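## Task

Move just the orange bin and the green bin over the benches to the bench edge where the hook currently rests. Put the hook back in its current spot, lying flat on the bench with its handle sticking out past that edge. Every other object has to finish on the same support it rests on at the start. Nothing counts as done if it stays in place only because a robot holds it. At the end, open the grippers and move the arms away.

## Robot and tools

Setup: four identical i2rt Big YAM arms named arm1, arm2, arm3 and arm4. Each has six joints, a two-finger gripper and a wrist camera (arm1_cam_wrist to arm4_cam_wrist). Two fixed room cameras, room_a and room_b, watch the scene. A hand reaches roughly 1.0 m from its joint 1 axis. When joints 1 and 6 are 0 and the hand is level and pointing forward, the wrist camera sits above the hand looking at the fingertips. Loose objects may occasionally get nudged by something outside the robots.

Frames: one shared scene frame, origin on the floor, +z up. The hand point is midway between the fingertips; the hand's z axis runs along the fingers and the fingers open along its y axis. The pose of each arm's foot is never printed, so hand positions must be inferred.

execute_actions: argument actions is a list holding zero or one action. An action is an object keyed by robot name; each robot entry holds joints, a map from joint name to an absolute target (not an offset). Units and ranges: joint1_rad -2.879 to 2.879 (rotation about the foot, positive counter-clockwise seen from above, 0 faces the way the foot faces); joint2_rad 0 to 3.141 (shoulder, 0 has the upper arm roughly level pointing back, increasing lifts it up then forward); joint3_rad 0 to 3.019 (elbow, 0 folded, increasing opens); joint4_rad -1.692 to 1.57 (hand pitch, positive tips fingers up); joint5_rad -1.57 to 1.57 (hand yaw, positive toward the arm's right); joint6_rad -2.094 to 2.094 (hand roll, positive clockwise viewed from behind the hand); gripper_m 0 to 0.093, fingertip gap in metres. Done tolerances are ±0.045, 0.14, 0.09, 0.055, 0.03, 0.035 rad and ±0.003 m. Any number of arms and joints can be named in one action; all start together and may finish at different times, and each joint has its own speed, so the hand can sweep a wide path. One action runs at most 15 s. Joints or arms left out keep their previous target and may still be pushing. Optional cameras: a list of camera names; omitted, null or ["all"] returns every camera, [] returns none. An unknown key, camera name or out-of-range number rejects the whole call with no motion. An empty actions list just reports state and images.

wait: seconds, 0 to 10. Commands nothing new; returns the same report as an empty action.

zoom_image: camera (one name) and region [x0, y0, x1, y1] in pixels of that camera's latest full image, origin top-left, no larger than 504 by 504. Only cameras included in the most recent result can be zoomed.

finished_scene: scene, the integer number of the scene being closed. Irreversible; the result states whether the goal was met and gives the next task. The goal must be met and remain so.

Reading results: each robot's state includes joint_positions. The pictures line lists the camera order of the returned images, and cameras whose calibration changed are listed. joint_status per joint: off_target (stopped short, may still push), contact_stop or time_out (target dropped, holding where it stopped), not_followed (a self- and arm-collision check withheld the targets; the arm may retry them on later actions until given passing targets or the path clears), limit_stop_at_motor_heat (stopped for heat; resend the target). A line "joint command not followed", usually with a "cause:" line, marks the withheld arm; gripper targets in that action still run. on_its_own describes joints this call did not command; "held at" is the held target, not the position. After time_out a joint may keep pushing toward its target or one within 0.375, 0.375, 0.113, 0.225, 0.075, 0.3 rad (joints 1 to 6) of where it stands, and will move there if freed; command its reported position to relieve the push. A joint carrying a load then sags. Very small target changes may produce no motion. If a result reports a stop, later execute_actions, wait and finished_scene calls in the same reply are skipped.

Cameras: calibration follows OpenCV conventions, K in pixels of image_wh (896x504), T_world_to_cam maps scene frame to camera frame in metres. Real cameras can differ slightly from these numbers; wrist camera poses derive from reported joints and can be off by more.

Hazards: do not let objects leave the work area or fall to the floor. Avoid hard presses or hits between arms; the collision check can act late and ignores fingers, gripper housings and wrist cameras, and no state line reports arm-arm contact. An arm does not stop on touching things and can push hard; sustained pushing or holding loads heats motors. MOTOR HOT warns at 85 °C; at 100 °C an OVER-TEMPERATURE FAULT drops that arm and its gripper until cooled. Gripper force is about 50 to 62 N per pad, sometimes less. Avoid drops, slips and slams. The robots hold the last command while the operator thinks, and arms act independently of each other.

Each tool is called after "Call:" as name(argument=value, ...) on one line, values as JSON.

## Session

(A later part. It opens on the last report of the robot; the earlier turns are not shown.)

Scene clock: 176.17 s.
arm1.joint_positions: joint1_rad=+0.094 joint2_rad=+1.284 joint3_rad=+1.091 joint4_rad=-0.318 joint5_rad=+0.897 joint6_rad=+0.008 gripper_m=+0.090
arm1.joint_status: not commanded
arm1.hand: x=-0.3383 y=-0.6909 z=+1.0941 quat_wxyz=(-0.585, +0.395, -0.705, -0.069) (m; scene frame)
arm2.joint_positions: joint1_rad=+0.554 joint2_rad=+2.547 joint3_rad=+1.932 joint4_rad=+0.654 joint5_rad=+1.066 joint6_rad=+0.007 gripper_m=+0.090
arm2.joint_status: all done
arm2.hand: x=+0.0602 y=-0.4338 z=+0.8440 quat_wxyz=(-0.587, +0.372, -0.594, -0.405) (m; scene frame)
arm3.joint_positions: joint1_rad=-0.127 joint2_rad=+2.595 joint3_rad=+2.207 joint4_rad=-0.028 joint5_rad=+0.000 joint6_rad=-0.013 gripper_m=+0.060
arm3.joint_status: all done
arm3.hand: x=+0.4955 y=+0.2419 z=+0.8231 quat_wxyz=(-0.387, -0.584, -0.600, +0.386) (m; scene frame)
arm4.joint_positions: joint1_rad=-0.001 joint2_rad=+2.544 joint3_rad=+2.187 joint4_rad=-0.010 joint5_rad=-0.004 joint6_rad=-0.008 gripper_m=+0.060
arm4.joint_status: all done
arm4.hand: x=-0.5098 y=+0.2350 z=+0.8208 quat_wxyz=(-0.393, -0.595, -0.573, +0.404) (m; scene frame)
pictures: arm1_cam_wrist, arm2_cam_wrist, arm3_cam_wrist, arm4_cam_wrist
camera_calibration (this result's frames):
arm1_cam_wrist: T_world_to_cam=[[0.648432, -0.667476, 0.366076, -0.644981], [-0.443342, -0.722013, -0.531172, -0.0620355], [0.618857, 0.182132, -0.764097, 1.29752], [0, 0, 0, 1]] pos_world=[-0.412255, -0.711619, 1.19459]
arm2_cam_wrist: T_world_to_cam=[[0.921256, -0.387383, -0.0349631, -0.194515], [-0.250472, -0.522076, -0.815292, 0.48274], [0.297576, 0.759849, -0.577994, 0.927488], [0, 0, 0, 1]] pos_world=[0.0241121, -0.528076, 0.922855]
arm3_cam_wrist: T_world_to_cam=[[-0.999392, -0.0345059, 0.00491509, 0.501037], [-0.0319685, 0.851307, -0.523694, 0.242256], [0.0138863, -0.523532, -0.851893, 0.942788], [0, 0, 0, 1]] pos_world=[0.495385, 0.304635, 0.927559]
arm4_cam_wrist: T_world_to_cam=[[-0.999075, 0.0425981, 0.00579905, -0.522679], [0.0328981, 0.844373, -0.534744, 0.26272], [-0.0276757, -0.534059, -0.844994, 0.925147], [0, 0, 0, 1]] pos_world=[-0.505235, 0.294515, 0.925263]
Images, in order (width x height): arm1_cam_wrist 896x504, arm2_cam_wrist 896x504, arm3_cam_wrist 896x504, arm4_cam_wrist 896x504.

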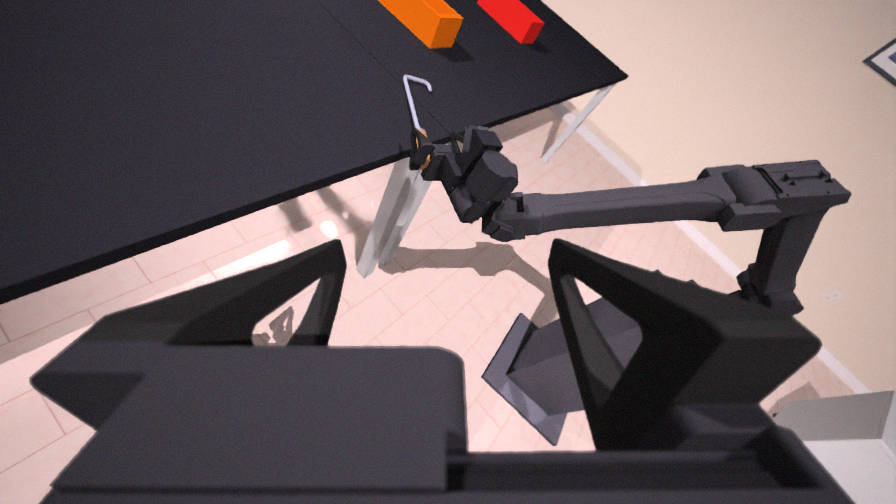

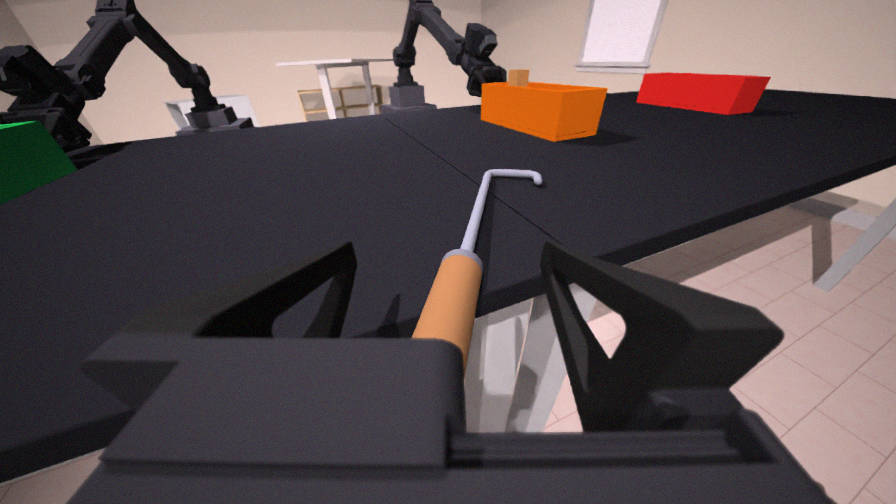

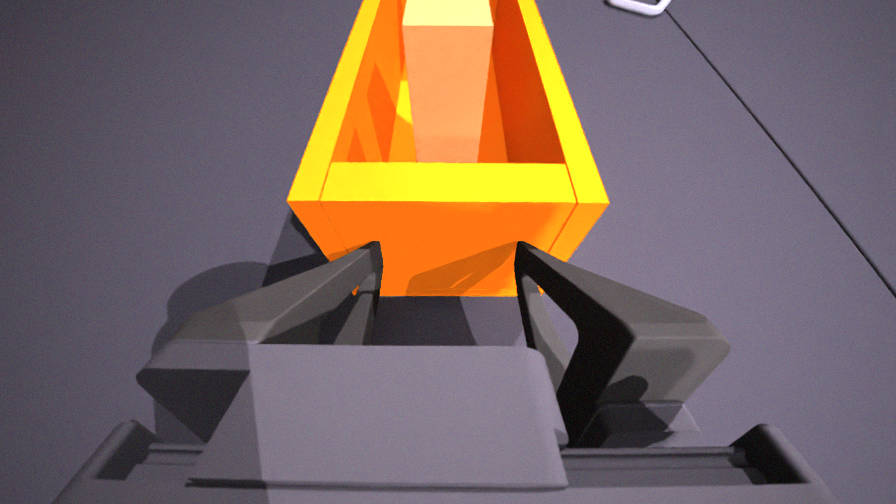

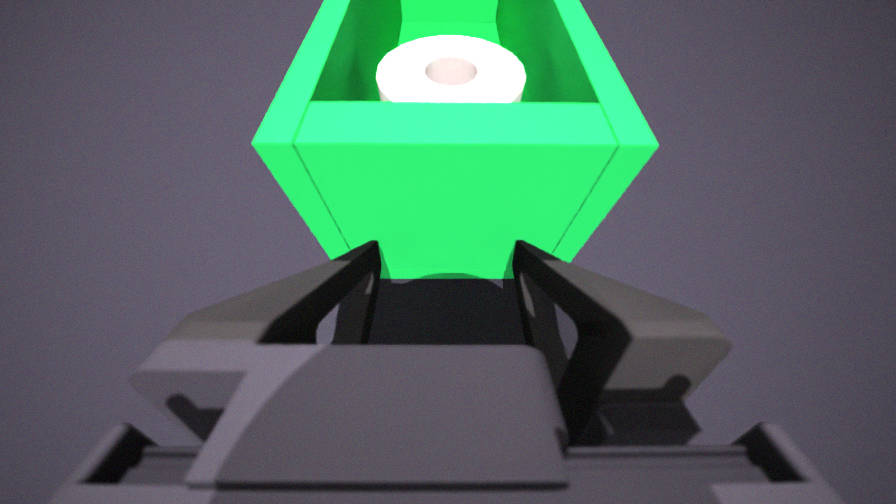

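Call:
execute_actions(actions=[{"arm2":{"joints":{"joint2_rad":2.62}},"arm3":{"joints":{"joint2_rad":2.815,"joint3_rad":2.65}},"arm4":{"joints":{"joint2_rad":2.75,"joint3_rad":2.61}}}], cameras=["arm1_cam_wrist","arm2_cam_wrist","arm3_cam_wrist","arm4_cam_wrist"])

Scene clock: 185.70 s.
arm1.joint_positions: joint1_rad=+0.094 joint2_rad=+1.284 joint3_rad=+1.091 joint4_rad=-0.318 joint5_rad=+0.897 joint6_rad=+0.008 gripper_m=+0.090
arm1.joint_status: not commanded
arm1.hand: x=-0.3383 y=-0.6909 z=+1.0941 quat_wxyz=(-0.585, +0.395, -0.705, -0.069) (m; scene frame)
arm2.joint_positions: joint1_rad=+0.554 joint2_rad=+2.580 joint3_rad=+1.932 joint4_rad=+0.654 joint5_rad=+1.066 joint6_rad=+0.007 gripper_m=+0.090
arm2.joint_status: all done
arm2.hand: x=+0.0616 y=-0.4357 z=+0.8168 quat_wxyz=(-0.589, +0.384, -0.593, -0.393) (m; scene frame)
arm3.joint_positions: joint1_rad=-0.127 joint2_rad=+2.823 joint3_rad=+2.584 joint4_rad=-0.028 joint5_rad=+0.000 joint6_rad=-0.013 gripper_m=+0.060
arm3.joint_status: all done
arm3.hand: x=+0.4963 y=+0.1900 z=+0.8263 quat_wxyz=(-0.429, -0.554, -0.570, +0.429) (m; scene frame)
arm4.joint_positions: joint1_rad=-0.001 joint2_rad=+2.752 joint3_rad=+2.545 joint4_rad=-0.010 joint5_rad=-0.004 joint6_rad=-0.008 gripper_m=+0.060
arm4.joint_status: all done
arm4.hand: x=-0.5120 y=+0.1834 z=+0.8348 quat_wxyz=(-0.434, -0.563, -0.542, +0.448) (m; scene frame)
pictures: arm1_cam_wrist, arm2_cam_wrist, arm3_cam_wrist, arm4_cam_wrist
camera_calibration (this result's frames):
arm1_cam_wrist: T_world_to_cam=[[0.648432, -0.667476, 0.366076, -0.644981], [-0.443342, -0.722013, -0.531172, -0.0620355], [0.618857, 0.182132, -0.764097, 1.29752], [0, 0, 0, 1]] pos_world=[-0.412255, -0.711619, 1.19459]
arm2_cam_wrist: T_world_to_cam=[[0.921702, -0.387851, -0.00608045, -0.221304], [-0.233975, -0.543387, -0.806217, 0.442197], [0.309388, 0.744515, -0.591588, 0.916485], [0, 0, 0, 1]] pos_world=[0.0238902, -0.527886, 0.897343]
arm3_cam_wrist: T_world_to_cam=[[-0.999403, -0.0336467, 0.007824, 0.497425], [-0.0307797, 0.764525, -0.643859, 0.403281], [0.0156821, -0.643715, -0.765104, 0.868608], [0, 0, 0, 1]] pos_world=[0.495919, 0.267555, 0.920339]
arm4_cam_wrist: T_world_to_cam=[[-0.998974, 0.0449715, 0.00537794, -0.522853], [0.0304522, 0.754808, -0.655239, 0.429592], [-0.0335263, -0.654402, -0.755403, 0.853725], [0, 0, 0, 1]] pos_world=[-0.506776, 0.257934, 0.929203]
Images, in order (width x height): arm1_cam_wrist 896x504, arm2_cam_wrist 896x504, arm3_cam_wrist 896x504, arm4_cam_wrist 896x504.

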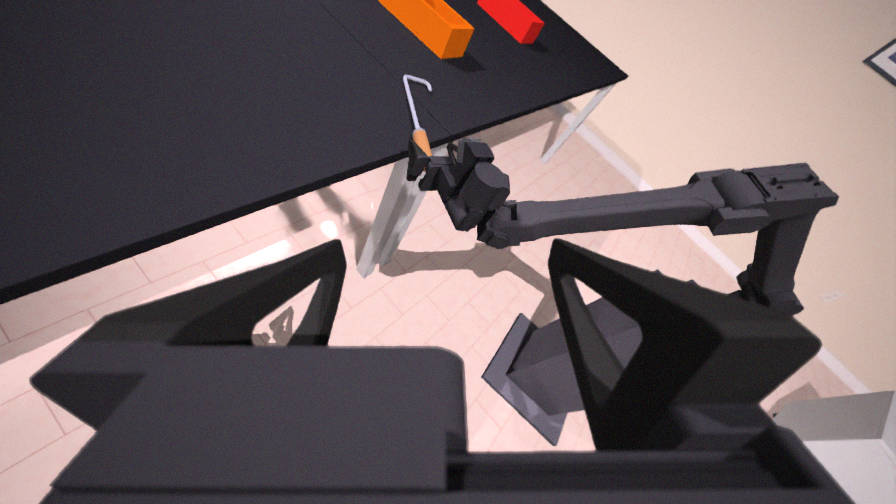

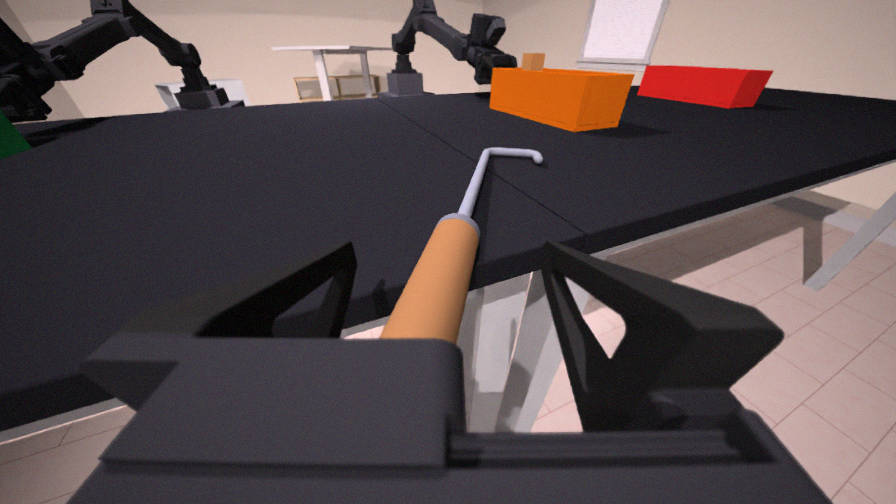

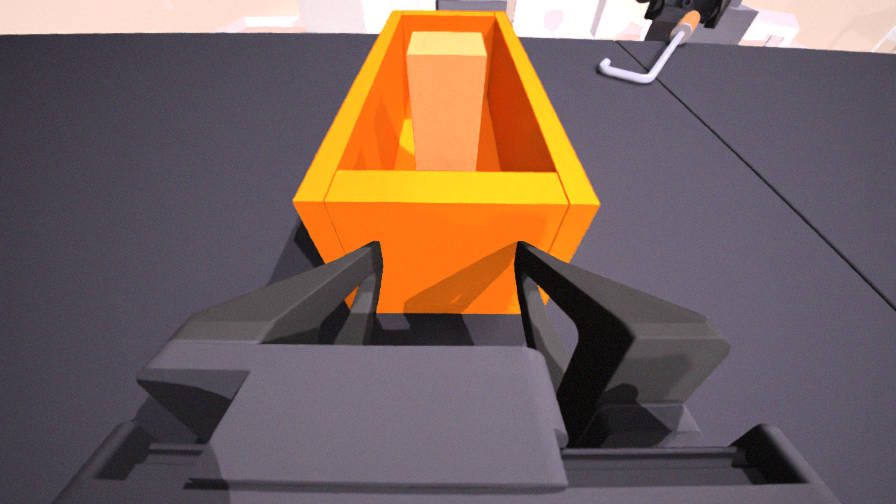

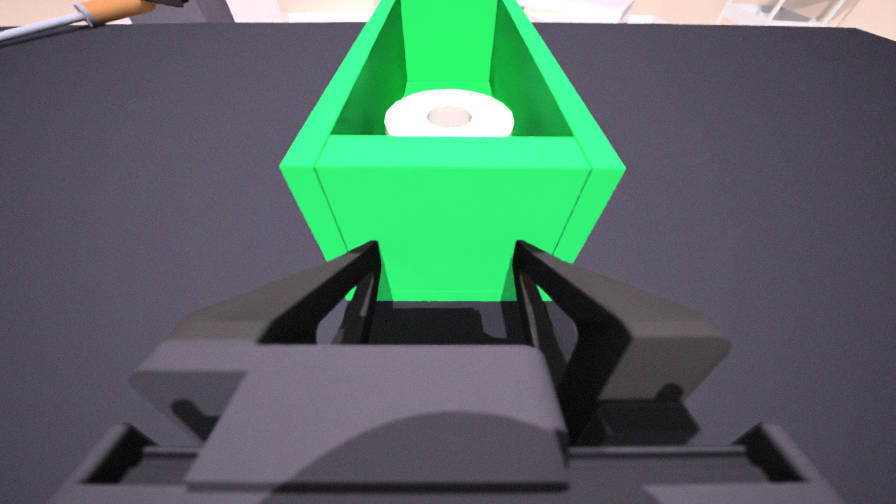

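Call:
execute_actions(actions=[{"arm2":{"joints":{"joint2_rad":2.65,"gripper_m":0.055}},"arm3":{"joints":{"joint2_rad":2.94,"joint3_rad":2.86}},"arm4":{"joints":{"joint2_rad":2.88,"joint3_rad":2.82}}}], cameras=["arm2_cam_wrist"])

Scene clock: 192.83 s.
arm1.joint_positions: joint1_rad=+0.094 joint2_rad=+1.284 joint3_rad=+1.091 joint4_rad=-0.318 joint5_rad=+0.897 joint6_rad=+0.008 gripper_m=+0.090
arm1.joint_status: not commanded
arm1.hand: x=-0.3383 y=-0.6909 z=+1.0941 quat_wxyz=(-0.585, +0.395, -0.705, -0.069) (m; scene frame)
arm2.joint_positions: joint1_rad=+0.554 joint2_rad=+2.608 joint3_rad=+1.932 joint4_rad=+0.654 joint5_rad=+1.065 joint6_rad=+0.007 gripper_m=+0.055
arm2.joint_status: all done
arm2.hand: x=+0.0631 y=-0.4378 z=+0.7940 quat_wxyz=(-0.589, +0.394, -0.592, -0.383) (m; scene frame)
arm3.joint_positions: joint1_rad=-0.127 joint2_rad=+2.930 joint3_rad=+2.787 joint4_rad=-0.028 joint5_rad=+0.000 joint6_rad=-0.013 gripper_m=+0.060
arm3.joint_status: all done
arm3.hand: x=+0.4965 y=+0.1744 z=+0.8442 quat_wxyz=(-0.456, -0.533, -0.548, +0.455) (m; scene frame)
arm4.joint_positions: joint1_rad=-0.001 joint2_rad=+2.865 joint3_rad=+2.748 joint4_rad=-0.010 joint5_rad=-0.004 joint6_rad=-0.008 gripper_m=+0.060
arm4.joint_status: all done
arm4.hand: x=-0.5128 y=+0.1673 z=+0.8476 quat_wxyz=(-0.458, -0.542, -0.522, +0.473) (m; scene frame)
pictures: arm2_cam_wrist
camera_calibration (this result's frames):
arm2_cam_wrist: T_world_to_cam=[[0.92192, -0.386954, 0.0181507, -0.242471], [-0.219863, -0.56125, -0.797909, 0.407744], [0.318941, 0.731618, -0.602505, 0.906541], [0, 0, 0, 1]] pos_world=[0.0240531, -0.52822, 0.875939]
Images, in order (width x height): arm2_cam_wrist 896x504.

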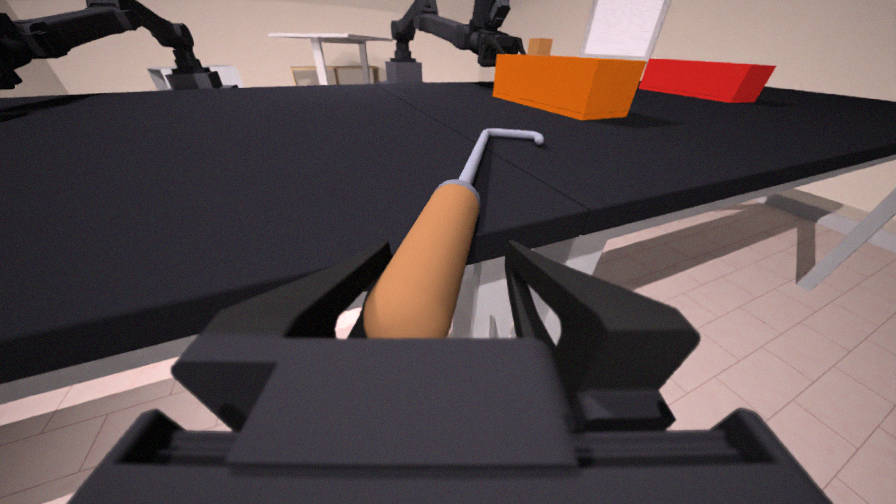

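Call:
execute_actions(actions=[{"arm2":{"joints":{"gripper_m":0.015}},"arm3":{"joints":{"joint2_rad":2.35,"joint3_rad":2.25,"joint4_rad":-0.25}},"arm4":{"joints":{"joint2_rad":2.3,"joint3_rad":2.2,"joint4_rad":-0.25}}}], cameras=["arm1_cam_wrist","arm2_cam_wrist","arm3_cam_wrist","arm4_cam_wrist"])

Scene clock: 201.77 s.
arm1.joint_positions: joint1_rad=+0.094 joint2_rad=+1.284 joint3_rad=+1.091 joint4_rad=-0.318 joint5_rad=+0.897 joint6_rad=+0.008 gripper_m=+0.090
arm1.joint_status: not commanded
arm1.hand: x=-0.3383 y=-0.6909 z=+1.0941 quat_wxyz=(-0.585, +0.395, -0.705, -0.069) (m; scene frame)
arm2.joint_positions: joint1_rad=+0.552 joint2_rad=+2.608 joint3_rad=+1.932 joint4_rad=+0.654 joint5_rad=+1.069 joint6_rad=+0.007 gripper_m=+0.030
arm2.joint_status: gripper_m off_target (ended at +0.030, target +0.015)
arm2.hand: x=+0.0651 y=-0.4373 z=+0.7940 quat_wxyz=(-0.590, +0.392, -0.593, -0.382) (m; scene frame)
arm3.joint_positions: joint1_rad=-0.127 joint2_rad=+2.342 joint3_rad=+2.244 joint4_rad=-0.236 joint5_rad=+0.000 joint6_rad=-0.013 gripper_m=+0.060
arm3.joint_status: all done
arm3.hand: x=+0.4955 y=+0.2542 z=+1.0339 quat_wxyz=(-0.410, -0.568, -0.584, +0.410) (m; scene frame)
arm4.joint_positions: joint1_rad=-0.001 joint2_rad=+2.300 joint3_rad=+2.202 joint4_rad=-0.243 joint5_rad=-0.004 joint6_rad=-0.008 gripper_m=+0.060
arm4.joint_status: all done
arm4.hand: x=-0.5107 y=+0.2576 z=+1.0039 quat_wxyz=(-0.400, -0.589, -0.568, +0.412) (m; scene frame)
pictures: arm1_cam_wrist, arm2_cam_wrist, arm3_cam_wrist, arm4_cam_wrist
camera_calibration (this result's frames):
arm1_cam_wrist: T_world_to_cam=[[0.648432, -0.667476, 0.366076, -0.644981], [-0.443342, -0.722013, -0.531172, -0.0620355], [0.618857, 0.182132, -0.764097, 1.29752], [0, 0, 0, 1]] pos_world=[-0.412255, -0.711619, 1.19459]
arm2_cam_wrist: T_world_to_cam=[[0.919835, -0.391865, 0.0185764, -0.24645], [-0.222526, -0.560166, -0.797932, 0.409138], [0.323088, 0.729832, -0.602461, 0.904452], [0, 0, 0, 1]] pos_world=[0.0255198, -0.527488, 0.875939]
arm3_cam_wrist: T_world_to_cam=[[-0.999398, -0.0340889, 0.00652382, 0.498606], [-0.0313505, 0.805994, -0.591092, 0.423022], [0.0148915, -0.590941, -0.806578, 1.09862], [0, 0, 0, 1]] pos_world=[0.495207, 0.325265, 1.13292]
arm4_cam_wrist: T_world_to_cam=[[-0.999057, 0.043024, 0.00575039, -0.525694], [0.0325283, 0.829798, -0.557114, 0.367543], [-0.028741, -0.556402, -0.830416, 1.08252], [0, 0, 0, 1]] pos_world=[-0.506042, 0.319945, 1.10672]
Images, in order (width x height): arm1_cam_wrist 896x504, arm2_cam_wrist 896x504, arm3_cam_wrist 896x504, arm4_cam_wrist 896x504.

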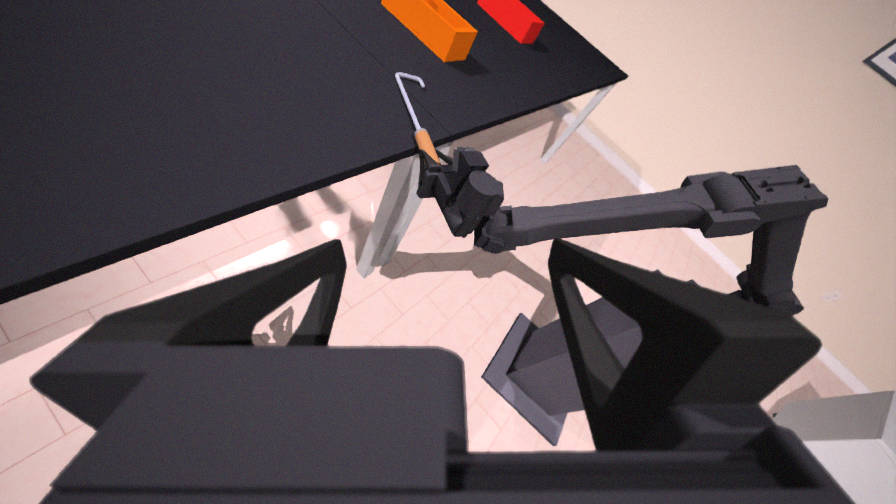

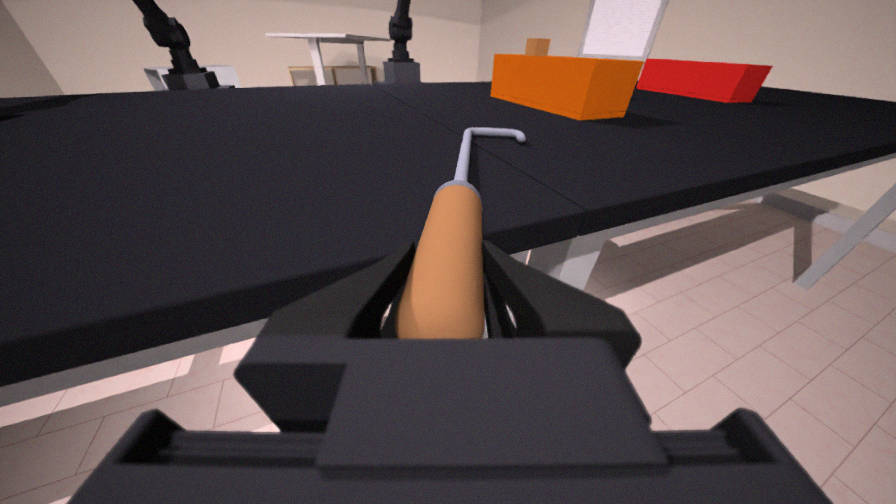

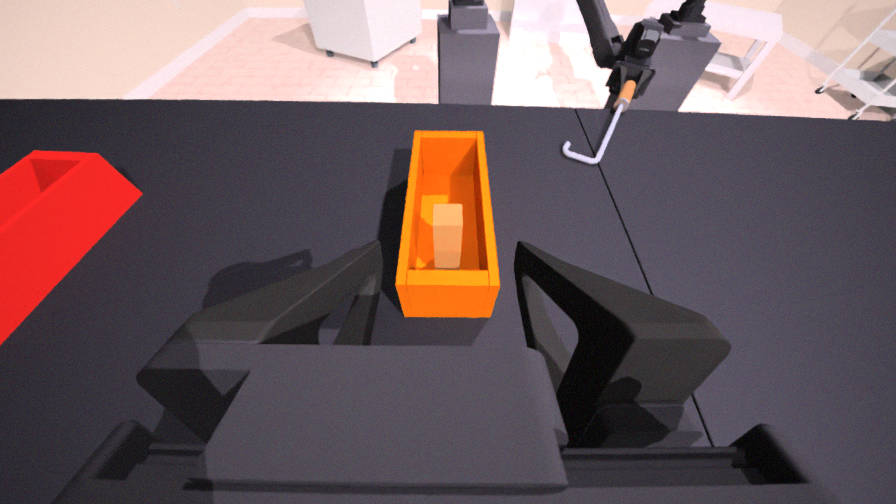

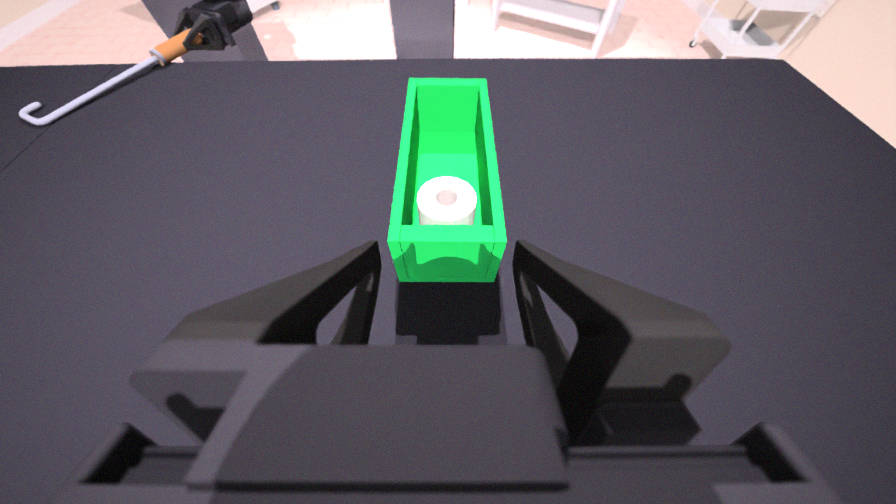

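Call:
execute_actions(actions=[{"arm2":{"joints":{"joint2_rad":2.53,"joint6_rad":1.0}}}], cameras=["arm1_cam_wrist","arm2_cam_wrist","arm3_cam_wrist"])

Scene clock: 210.93 s.
arm1.joint_positions: joint1_rad=+0.094 joint2_rad=+1.284 joint3_rad=+1.091 joint4_rad=-0.318 joint5_rad=+0.897 joint6_rad=+0.008 gripper_m=+0.090
arm1.joint_status: not commanded
arm1.hand: x=-0.3383 y=-0.6909 z=+1.0941 quat_wxyz=(-0.585, +0.395, -0.705, -0.069) (m; scene frame)
arm2.joint_positions: joint1_rad=+0.552 joint2_rad=+2.572 joint3_rad=+1.927 joint4_rad=+0.654 joint5_rad=+1.069 joint6_rad=+0.975 gripper_m=+0.030
arm2.joint_status: all done
arm2.hand: x=+0.0638 y=-0.4356 z=+0.8212 quat_wxyz=(-0.339, +0.061, -0.703, -0.622) (m; scene frame)
arm3.joint_positions: joint1_rad=-0.127 joint2_rad=+2.342 joint3_rad=+2.244 joint4_rad=-0.236 joint5_rad=+0.000 joint6_rad=-0.013 gripper_m=+0.060
arm3.joint_status: not commanded
arm3.hand: x=+0.4955 y=+0.2542 z=+1.0339 quat_wxyz=(-0.410, -0.568, -0.584, +0.410) (m; scene frame)
arm4.joint_positions: joint1_rad=-0.001 joint2_rad=+2.300 joint3_rad=+2.202 joint4_rad=-0.243 joint5_rad=-0.004 joint6_rad=-0.008 gripper_m=+0.060
arm4.joint_status: not commanded
arm4.hand: x=-0.5107 y=+0.2576 z=+1.0039 quat_wxyz=(-0.400, -0.589, -0.568, +0.412) (m; scene frame)
pictures: arm1_cam_wrist, arm2_cam_wrist, arm3_cam_wrist
camera_calibration (this result's frames):
arm1_cam_wrist: T_world_to_cam=[[0.648432, -0.667476, 0.366076, -0.644981], [-0.443342, -0.722013, -0.531172, -0.0620355], [0.618857, 0.182132, -0.764097, 1.29752], [0, 0, 0, 1]] pos_world=[-0.412255, -0.711619, 1.19459]
arm2_cam_wrist: T_world_to_cam=[[0.517704, -0.213416, -0.828514, 0.55388], [-0.845519, -0.275548, -0.457352, 0.31554], [-0.130689, 0.937298, -0.3231, 0.809863], [0, 0, 0, 1]] pos_world=[0.0858885, -0.553929, 0.864877]
arm3_cam_wrist: T_world_to_cam=[[-0.999398, -0.0340889, 0.00652382, 0.498606], [-0.0313505, 0.805994, -0.591092, 0.423022], [0.0148915, -0.590941, -0.806578, 1.09862], [0, 0, 0, 1]] pos_world=[0.495207, 0.325265, 1.13292]
Images, in order (width x height): arm1_cam_wrist 896x504, arm2_cam_wrist 896x504, arm3_cam_wrist 896x504.

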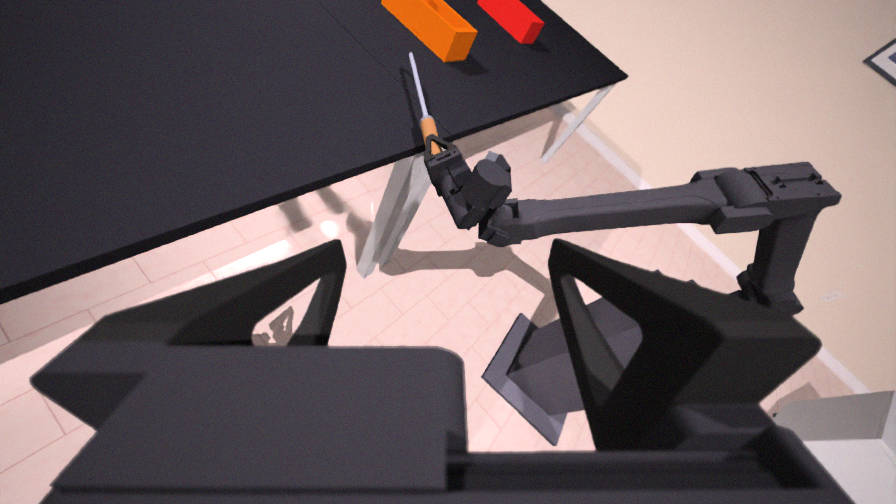

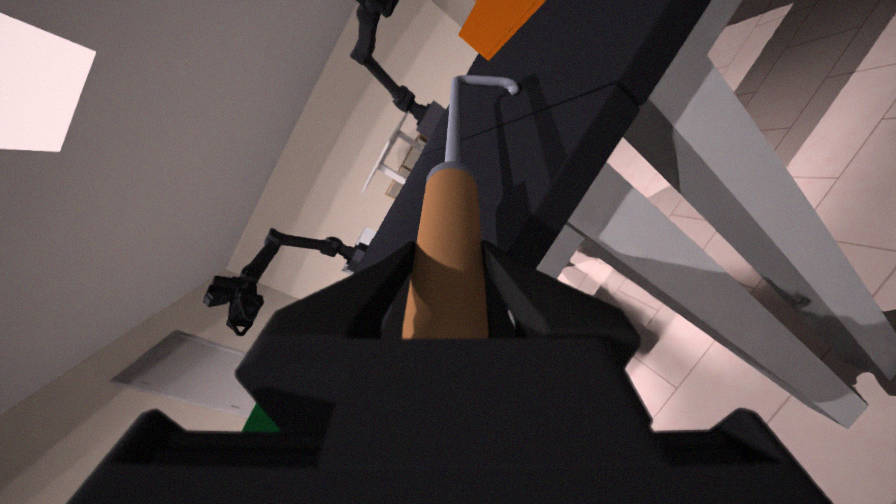

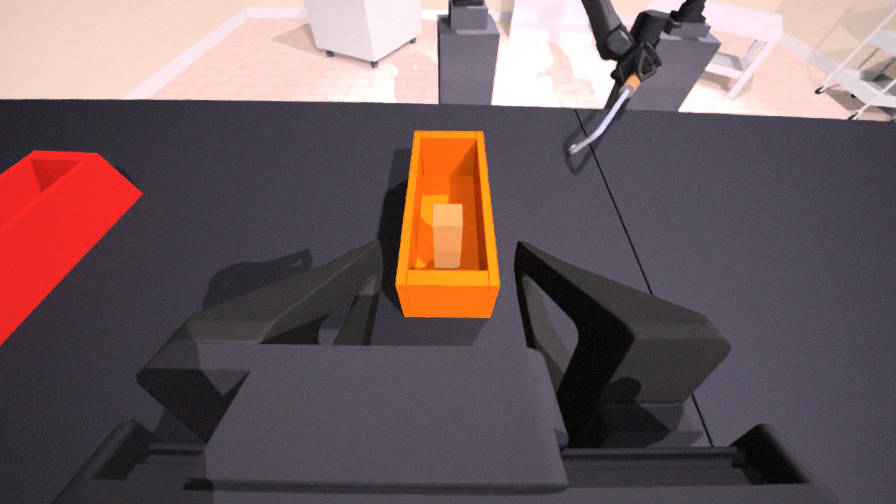

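Call:
execute_actions(actions=[{"arm2":{"joints":{"joint2_rad":2.2,"joint3_rad":1.8,"joint4_rad":0.5,"joint5_rad":0.45,"joint6_rad":1.6}}}], cameras=["arm1_cam_wrist","arm2_cam_wrist","arm3_cam_wrist"])

Scene clock: 242.70 s.
arm1.joint_positions: joint1_rad=+0.094 joint2_rad=+1.284 joint3_rad=+1.091 joint4_rad=-0.318 joint5_rad=+0.897 joint6_rad=+0.008 gripper_m=+0.090
arm1.joint_status: not commanded
arm1.hand: x=-0.3383 y=-0.6909 z=+1.0941 quat_wxyz=(-0.585, +0.395, -0.705, -0.069) (m; scene frame)
arm2.joint_positions: joint1_rad=+0.557 joint2_rad=+2.221 joint3_rad=+1.772 joint4_rad=+0.480 joint5_rad=+0.449 joint6_rad=+1.570 gripper_m=+0.030
arm2.joint_status: all done
arm2.hand: x=-0.0236 y=-0.4538 z=+1.0038 quat_wxyz=(+0.082, +0.068, -0.694, -0.712) (m; scene frame)
arm3.joint_positions: joint1_rad=-0.127 joint2_rad=+2.342 joint3_rad=+2.244 joint4_rad=-0.236 joint5_rad=+0.000 joint6_rad=-0.013 gripper_m=+0.060
arm3.joint_status: not commanded
arm3.hand: x=+0.4955 y=+0.2542 z=+1.0339 quat_wxyz=(-0.410, -0.568, -0.584, +0.410) (m; scene frame)
arm4.joint_positions: joint1_rad=-0.001 joint2_rad=+2.300 joint3_rad=+2.202 joint4_rad=-0.243 joint5_rad=-0.004 joint6_rad=-0.008 gripper_m=+0.060
arm4.joint_status: not commanded
arm4.hand: x=-0.5107 y=+0.2576 z=+1.0039 quat_wxyz=(-0.400, -0.589, -0.568, +0.412) (m; scene frame)
pictures: arm1_cam_wrist, arm2_cam_wrist, arm3_cam_wrist
camera_calibration (this result's frames):
arm1_cam_wrist: T_world_to_cam=[[0.648432, -0.667476, 0.366076, -0.644981], [-0.443342, -0.722013, -0.531172, -0.0620355], [0.618857, 0.182132, -0.764097, 1.29752], [0, 0, 0, 1]] pos_world=[-0.412255, -0.711619, 1.19459]
arm2_cam_wrist: T_world_to_cam=[[-0.0151166, 0.0354657, -0.999257, 1.01829], [-0.662341, -0.749019, -0.0165645, -0.332858], [-0.74905, 0.661598, 0.034813, 0.375557], [0, 0, 0, 1]] pos_world=[0.0762386, -0.5339, 0.998947]
arm3_cam_wrist: T_world_to_cam=[[-0.999398, -0.0340889, 0.00652382, 0.498606], [-0.0313505, 0.805994, -0.591092, 0.423022], [0.0148915, -0.590941, -0.806578, 1.09862], [0, 0, 0, 1]] pos_world=[0.495207, 0.325265, 1.13292]
Images, in order (width x height): arm1_cam_wrist 896x504, arm2_cam_wrist 896x504, arm3_cam_wrist 896x504.

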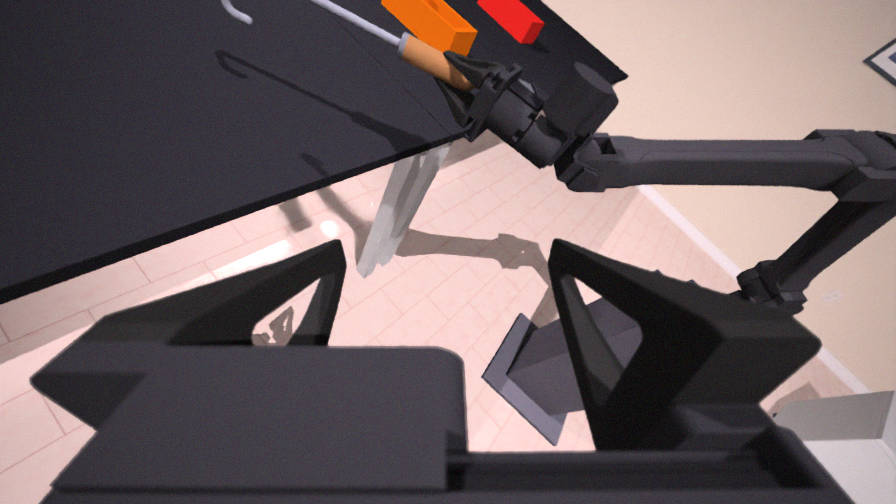

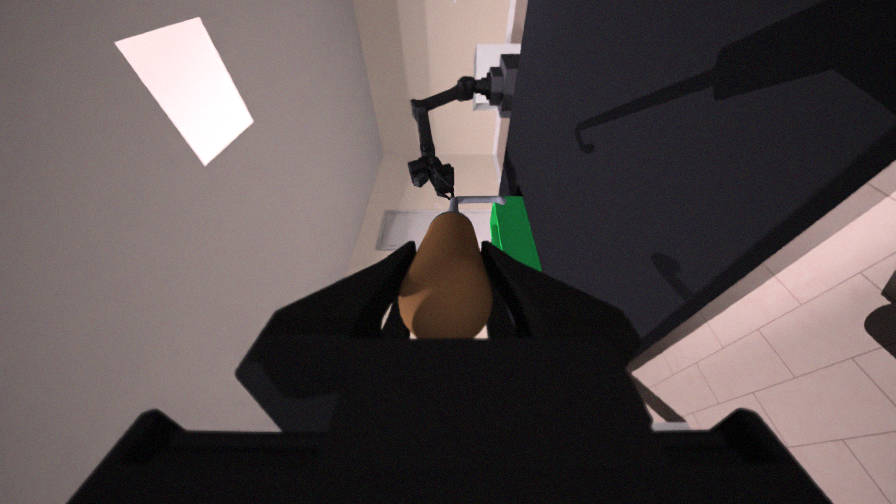

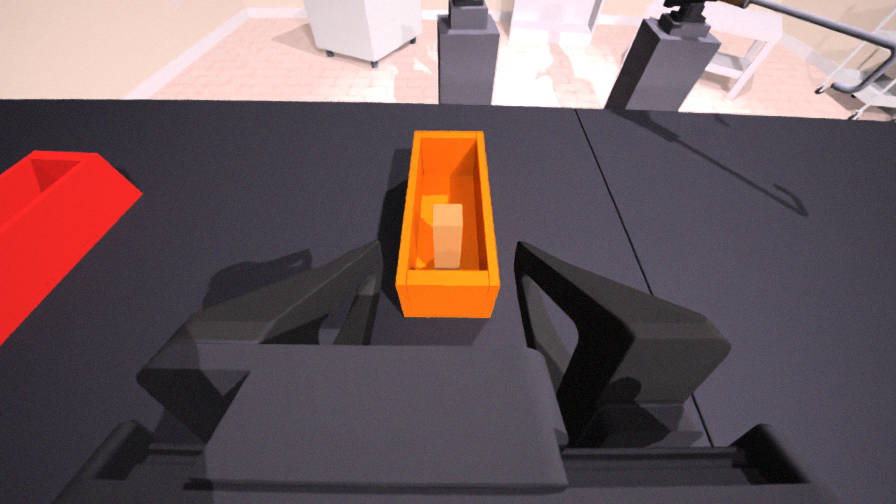

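Call:
execute_actions(actions=[{"arm2":{"joints":{"joint1_rad":-0.089,"joint2_rad":1.93,"joint3_rad":1.575,"joint4_rad":0.27,"joint5_rad":0.33}}}], cameras=["arm1_cam_wrist","arm2_cam_wrist","arm3_cam_wrist"])

Scene clock: 254.70 s.
arm1.joint_positions: joint1_rad=+0.094 joint2_rad=+1.284 joint3_rad=+1.091 joint4_rad=-0.318 joint5_rad=+0.897 joint6_rad=+0.008 gripper_m=+0.090
arm1.joint_status: not commanded
arm1.hand: x=-0.3383 y=-0.6909 z=+1.0941 quat_wxyz=(-0.585, +0.395, -0.705, -0.069) (m; scene frame)
arm2.joint_positions: joint1_rad=-0.088 joint2_rad=+1.985 joint3_rad=+1.547 joint4_rad=+0.249 joint5_rad=+0.326 joint6_rad=+1.604 gripper_m=+0.030
arm2.joint_status: all done
arm2.hand: x=+0.4991 y=-0.3770 z=+1.0141 quat_wxyz=(-0.108, -0.111, -0.760, -0.632) (m; scene frame)
arm3.joint_positions: joint1_rad=-0.127 joint2_rad=+2.342 joint3_rad=+2.244 joint4_rad=-0.236 joint5_rad=+0.000 joint6_rad=-0.013 gripper_m=+0.060
arm3.joint_status: not commanded
arm3.hand: x=+0.4955 y=+0.2542 z=+1.0339 quat_wxyz=(-0.410, -0.568, -0.584, +0.410) (m; scene frame)
arm4.joint_positions: joint1_rad=-0.001 joint2_rad=+2.300 joint3_rad=+2.202 joint4_rad=-0.243 joint5_rad=-0.004 joint6_rad=-0.008 gripper_m=+0.060
arm4.joint_status: not commanded
arm4.hand: x=-0.5107 y=+0.2576 z=+1.0039 quat_wxyz=(-0.400, -0.589, -0.568, +0.412) (m; scene frame)
pictures: arm1_cam_wrist, arm2_cam_wrist, arm3_cam_wrist
camera_calibration (this result's frames):
arm1_cam_wrist: T_world_to_cam=[[0.648432, -0.667476, 0.366076, -0.644981], [-0.443342, -0.722013, -0.531172, -0.0620355], [0.618857, 0.182132, -0.764097, 1.29752], [0, 0, 0, 1]] pos_world=[-0.412255, -0.711619, 1.19459]
arm2_cam_wrist: T_world_to_cam=[[-0.0205858, -0.171266, -0.98501, 0.944113], [-0.94748, -0.311159, 0.0739035, 0.286665], [-0.319152, 0.934798, -0.155866, 0.797681], [0, 0, 0, 1]] pos_world=[0.545626, -0.494778, 1.03311]
arm3_cam_wrist: T_world_to_cam=[[-0.999398, -0.0340889, 0.00652382, 0.498606], [-0.0313505, 0.805994, -0.591092, 0.423022], [0.0148915, -0.590941, -0.806578, 1.09862], [0, 0, 0, 1]] pos_world=[0.495207, 0.325265, 1.13292]
Images, in order (width x height): arm1_cam_wrist 896x504, arm2_cam_wrist 896x504, arm3_cam_wrist 896x504.

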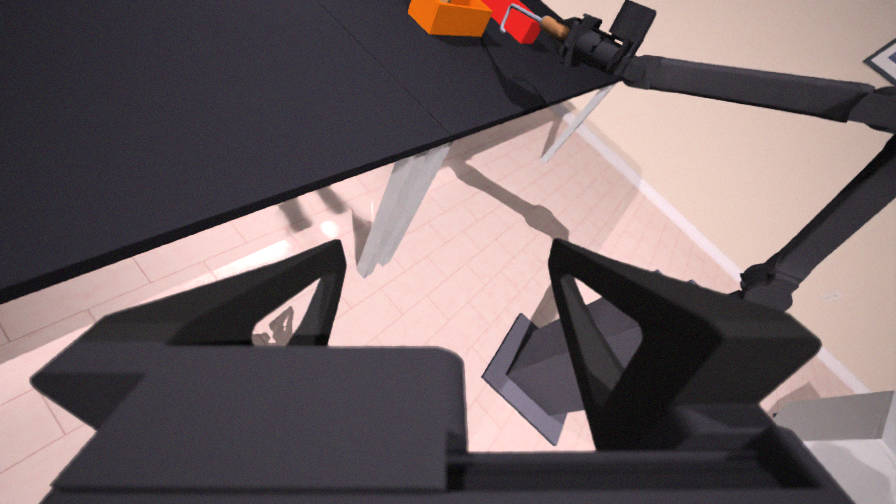

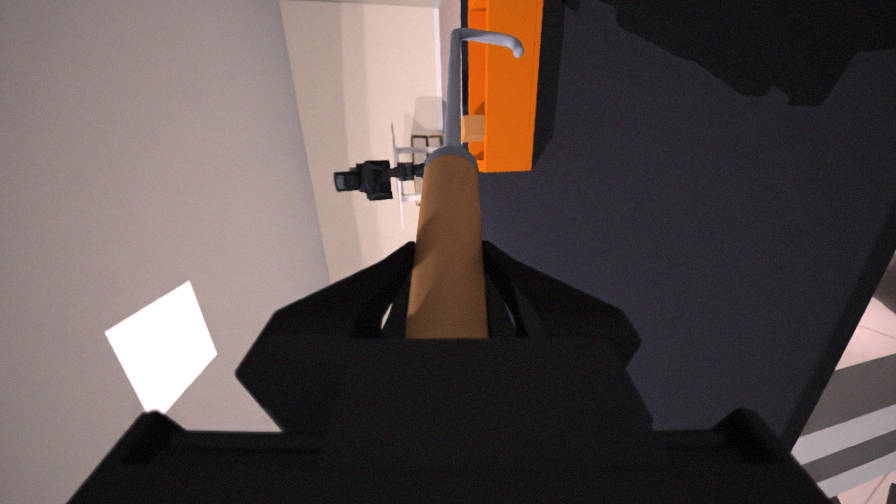

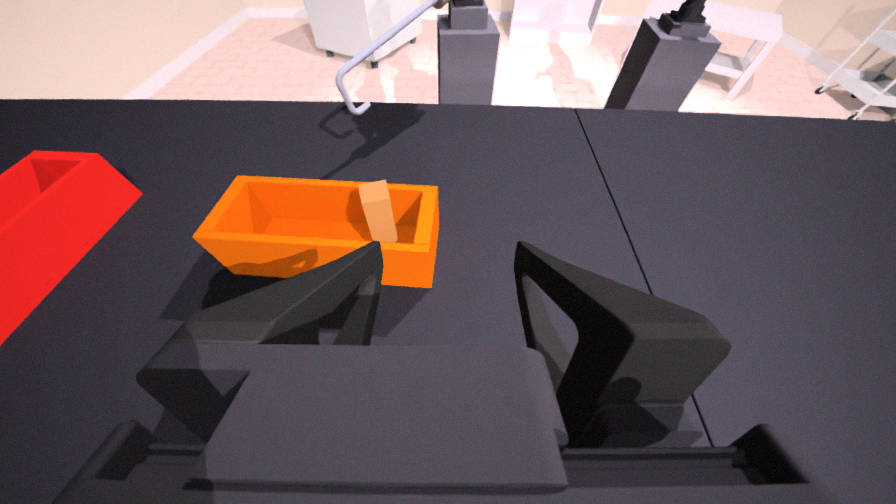

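Call:
execute_actions(actions=[{"arm2":{"joints":{"joint1_rad":-0.322,"joint2_rad":2.12,"joint3_rad":2.26,"joint5_rad":-0.32,"gripper_m":0.0}},"arm3":{"joints":{"joint1_rad":0.05}}}], cameras=["arm2_cam_wrist"])

Call:
execute_actions(actions=[{"arm2":{"joints":{"joint2_rad":2.34,"joint4_rad":0.12}}}], cameras=["arm1_cam_wrist","arm2_cam_wrist","arm3_cam_wrist","room_b"])

Scene clock: 288.20 s.
arm1.joint_positions: joint1_rad=+0.094 joint2_rad=+1.284 joint3_rad=+1.091 joint4_rad=-0.318 joint5_rad=+0.897 joint6_rad=+0.008 gripper_m=+0.090
arm1.joint_status: not commanded
arm1.hand: x=-0.3383 y=-0.6909 z=+1.0941 quat_wxyz=(-0.585, +0.395, -0.705, -0.069) (m; scene frame)
arm2.joint_positions: joint1_rad=-0.321 joint2_rad=+2.146 joint3_rad=+2.190 joint4_rad=+0.236 joint5_rad=-0.323 joint6_rad=+1.609 gripper_m=+0.030
arm2.joint_status: gripper_m off_target (ended at +0.030, target +0.000); the others done
arm2.hand: x=+0.5971 y=-0.3079 z=+1.2641 quat_wxyz=(+0.027, +0.051, -0.605, -0.794) (m; scene frame)
arm3.joint_positions: joint1_rad=+0.046 joint2_rad=+2.342 joint3_rad=+2.244 joint4_rad=-0.236 joint5_rad=-0.001 joint6_rad=-0.013 gripper_m=+0.060
arm3.joint_status: all done
arm3.hand: x=+0.6583 y=+0.2706 z=+1.0338 quat_wxyz=(-0.444, -0.515, -0.631, +0.372) (m; scene frame)
arm4.joint_positions: joint1_rad=-0.001 joint2_rad=+2.300 joint3_rad=+2.202 joint4_rad=-0.243 joint5_rad=-0.004 joint6_rad=-0.008 gripper_m=+0.060
arm4.joint_status: not commanded
arm4.hand: x=-0.5107 y=+0.2576 z=+1.0039 quat_wxyz=(-0.400, -0.589, -0.568, +0.412) (m; scene frame)
pictures: arm2_cam_wrist
camera_calibration (this result's frames):
arm2_cam_wrist: T_world_to_cam=[[0.0261476, 0.276339, -0.960704, 1.28338], [-0.732516, -0.648667, -0.206521, 0.504792], [-0.680247, 0.709131, 0.185462, 0.517969], [0, 0, 0, 1]] pos_world=[0.688558, -0.394513, 1.24113]
Images, in order (width x height): arm2_cam_wrist 896x504.

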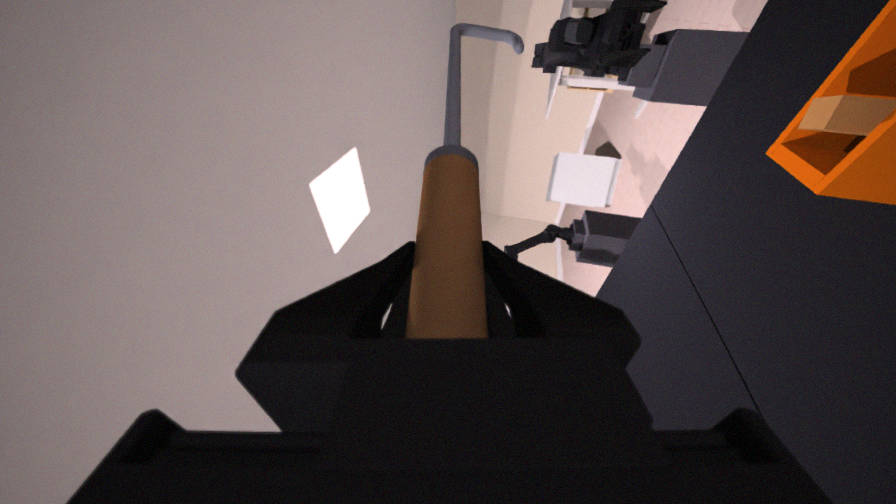

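Scene clock: 289.43 s.
arm1.joint_positions: joint1_rad=+0.094 joint2_rad=+1.284 joint3_rad=+1.091 joint4_rad=-0.318 joint5_rad=+0.897 joint6_rad=+0.008 gripper_m=+0.090
arm1.joint_status: not commanded
arm1.hand: x=-0.3383 y=-0.6909 z=+1.0941 quat_wxyz=(-0.585, +0.395, -0.705, -0.069) (m; scene frame)
arm2.joint_positions: joint1_rad=-0.321 joint2_rad=+2.415 joint3_rad=+2.205 joint4_rad=+0.089 joint5_rad=-0.320 joint6_rad=+1.609 gripper_m=+0.030
arm2.joint_status: all done
arm2.hand: x=+0.6109 y=-0.2448 z=+0.9927 quat_wxyz=(+0.061, +0.010, -0.747, -0.662) (m; scene frame)
arm3.joint_positions: joint1_rad=+0.046 joint2_rad=+2.342 joint3_rad=+2.244 joint4_rad=-0.236 joint5_rad=-0.001 joint6_rad=-0.013 gripper_m=+0.060
arm3.joint_status: not commanded
arm3.hand: x=+0.6583 y=+0.2706 z=+1.0338 quat_wxyz=(-0.444, -0.515, -0.631, +0.372) (m; scene frame)
arm4.joint_positions: joint1_rad=-0.001 joint2_rad=+2.300 joint3_rad=+2.202 joint4_rad=-0.243 joint5_rad=-0.004 joint6_rad=-0.008 gripper_m=+0.060
arm4.joint_status: not commanded
arm4.hand: x=-0.5107 y=+0.2576 z=+1.0039 quat_wxyz=(-0.400, -0.589, -0.568, +0.412) (m; scene frame)
pictures: arm1_cam_wrist, arm2_cam_wrist, arm3_cam_wrist, room_b
camera_calibration (this result's frames):
arm1_cam_wrist: T_world_to_cam=[[0.648432, -0.667476, 0.366076, -0.644981], [-0.443342, -0.722013, -0.531172, -0.0620355], [0.618857, 0.182132, -0.764097, 1.29752], [0, 0, 0, 1]] pos_world=[-0.412255, -0.711619, 1.19459]
arm2_cam_wrist: T_world_to_cam=[[-0.0593459, -0.112479, -0.99188, 0.99288], [-0.737972, -0.664171, 0.119471, 0.175668], [-0.672216, 0.73907, -0.0435909, 0.762765], [0, 0, 0, 1]] pos_world=[0.701305, -0.335384, 0.997081]
arm3_cam_wrist: T_world_to_cam=[[-0.978458, -0.206365, 0.00586815, 0.695403], [-0.169861, 0.788573, -0.591016, 0.510636], [0.117337, -0.579281, -0.806638, 1.0353], [0, 0, 0, 1]] pos_world=[0.645681, 0.34056, 1.13282]
Images, in order (width x height): arm1_cam_wrist 896x504, arm2_cam_wrist 896x504, arm3_cam_wrist 896x504, room_b 896x504.

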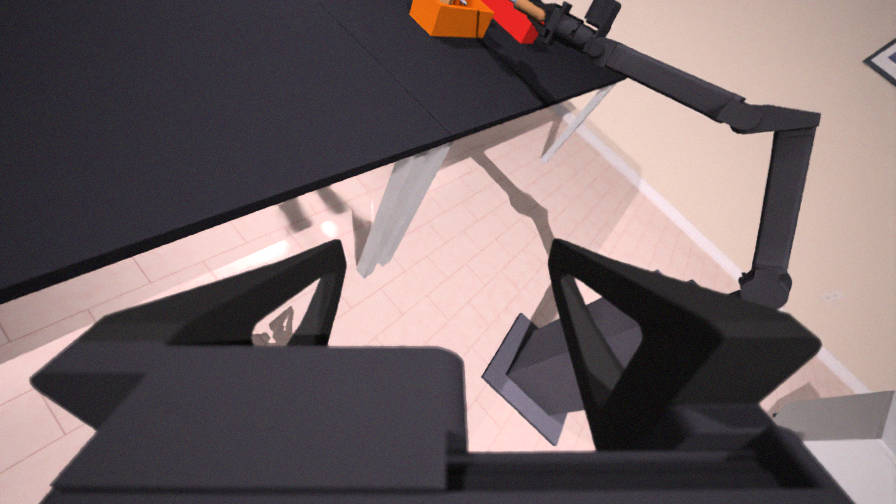

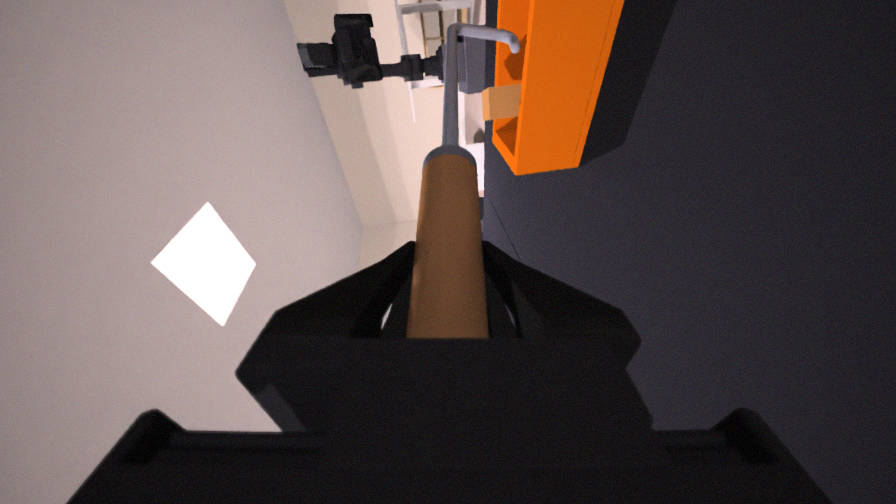

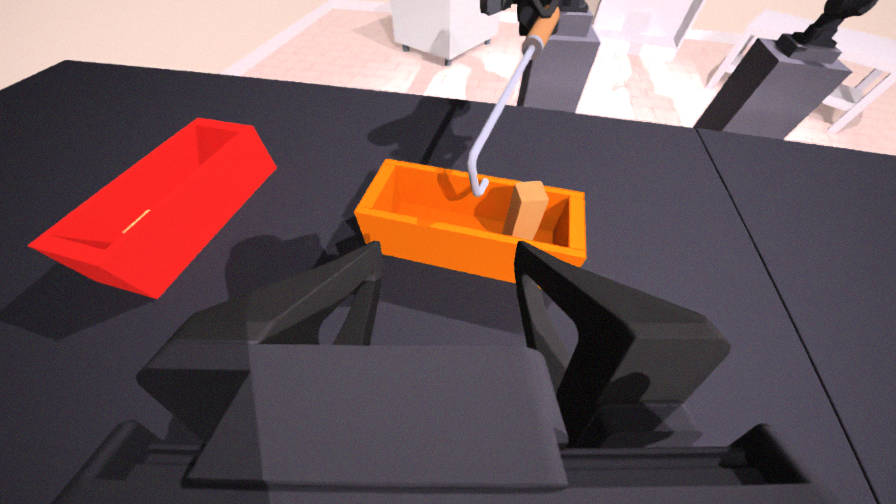

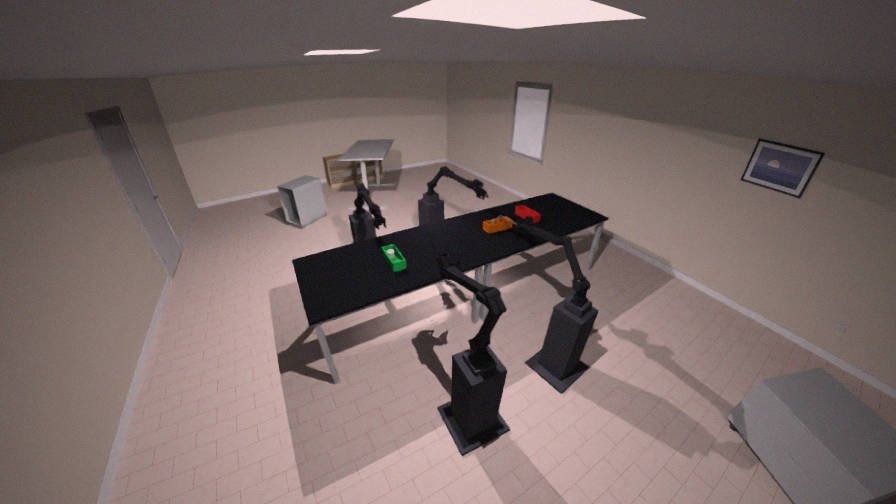

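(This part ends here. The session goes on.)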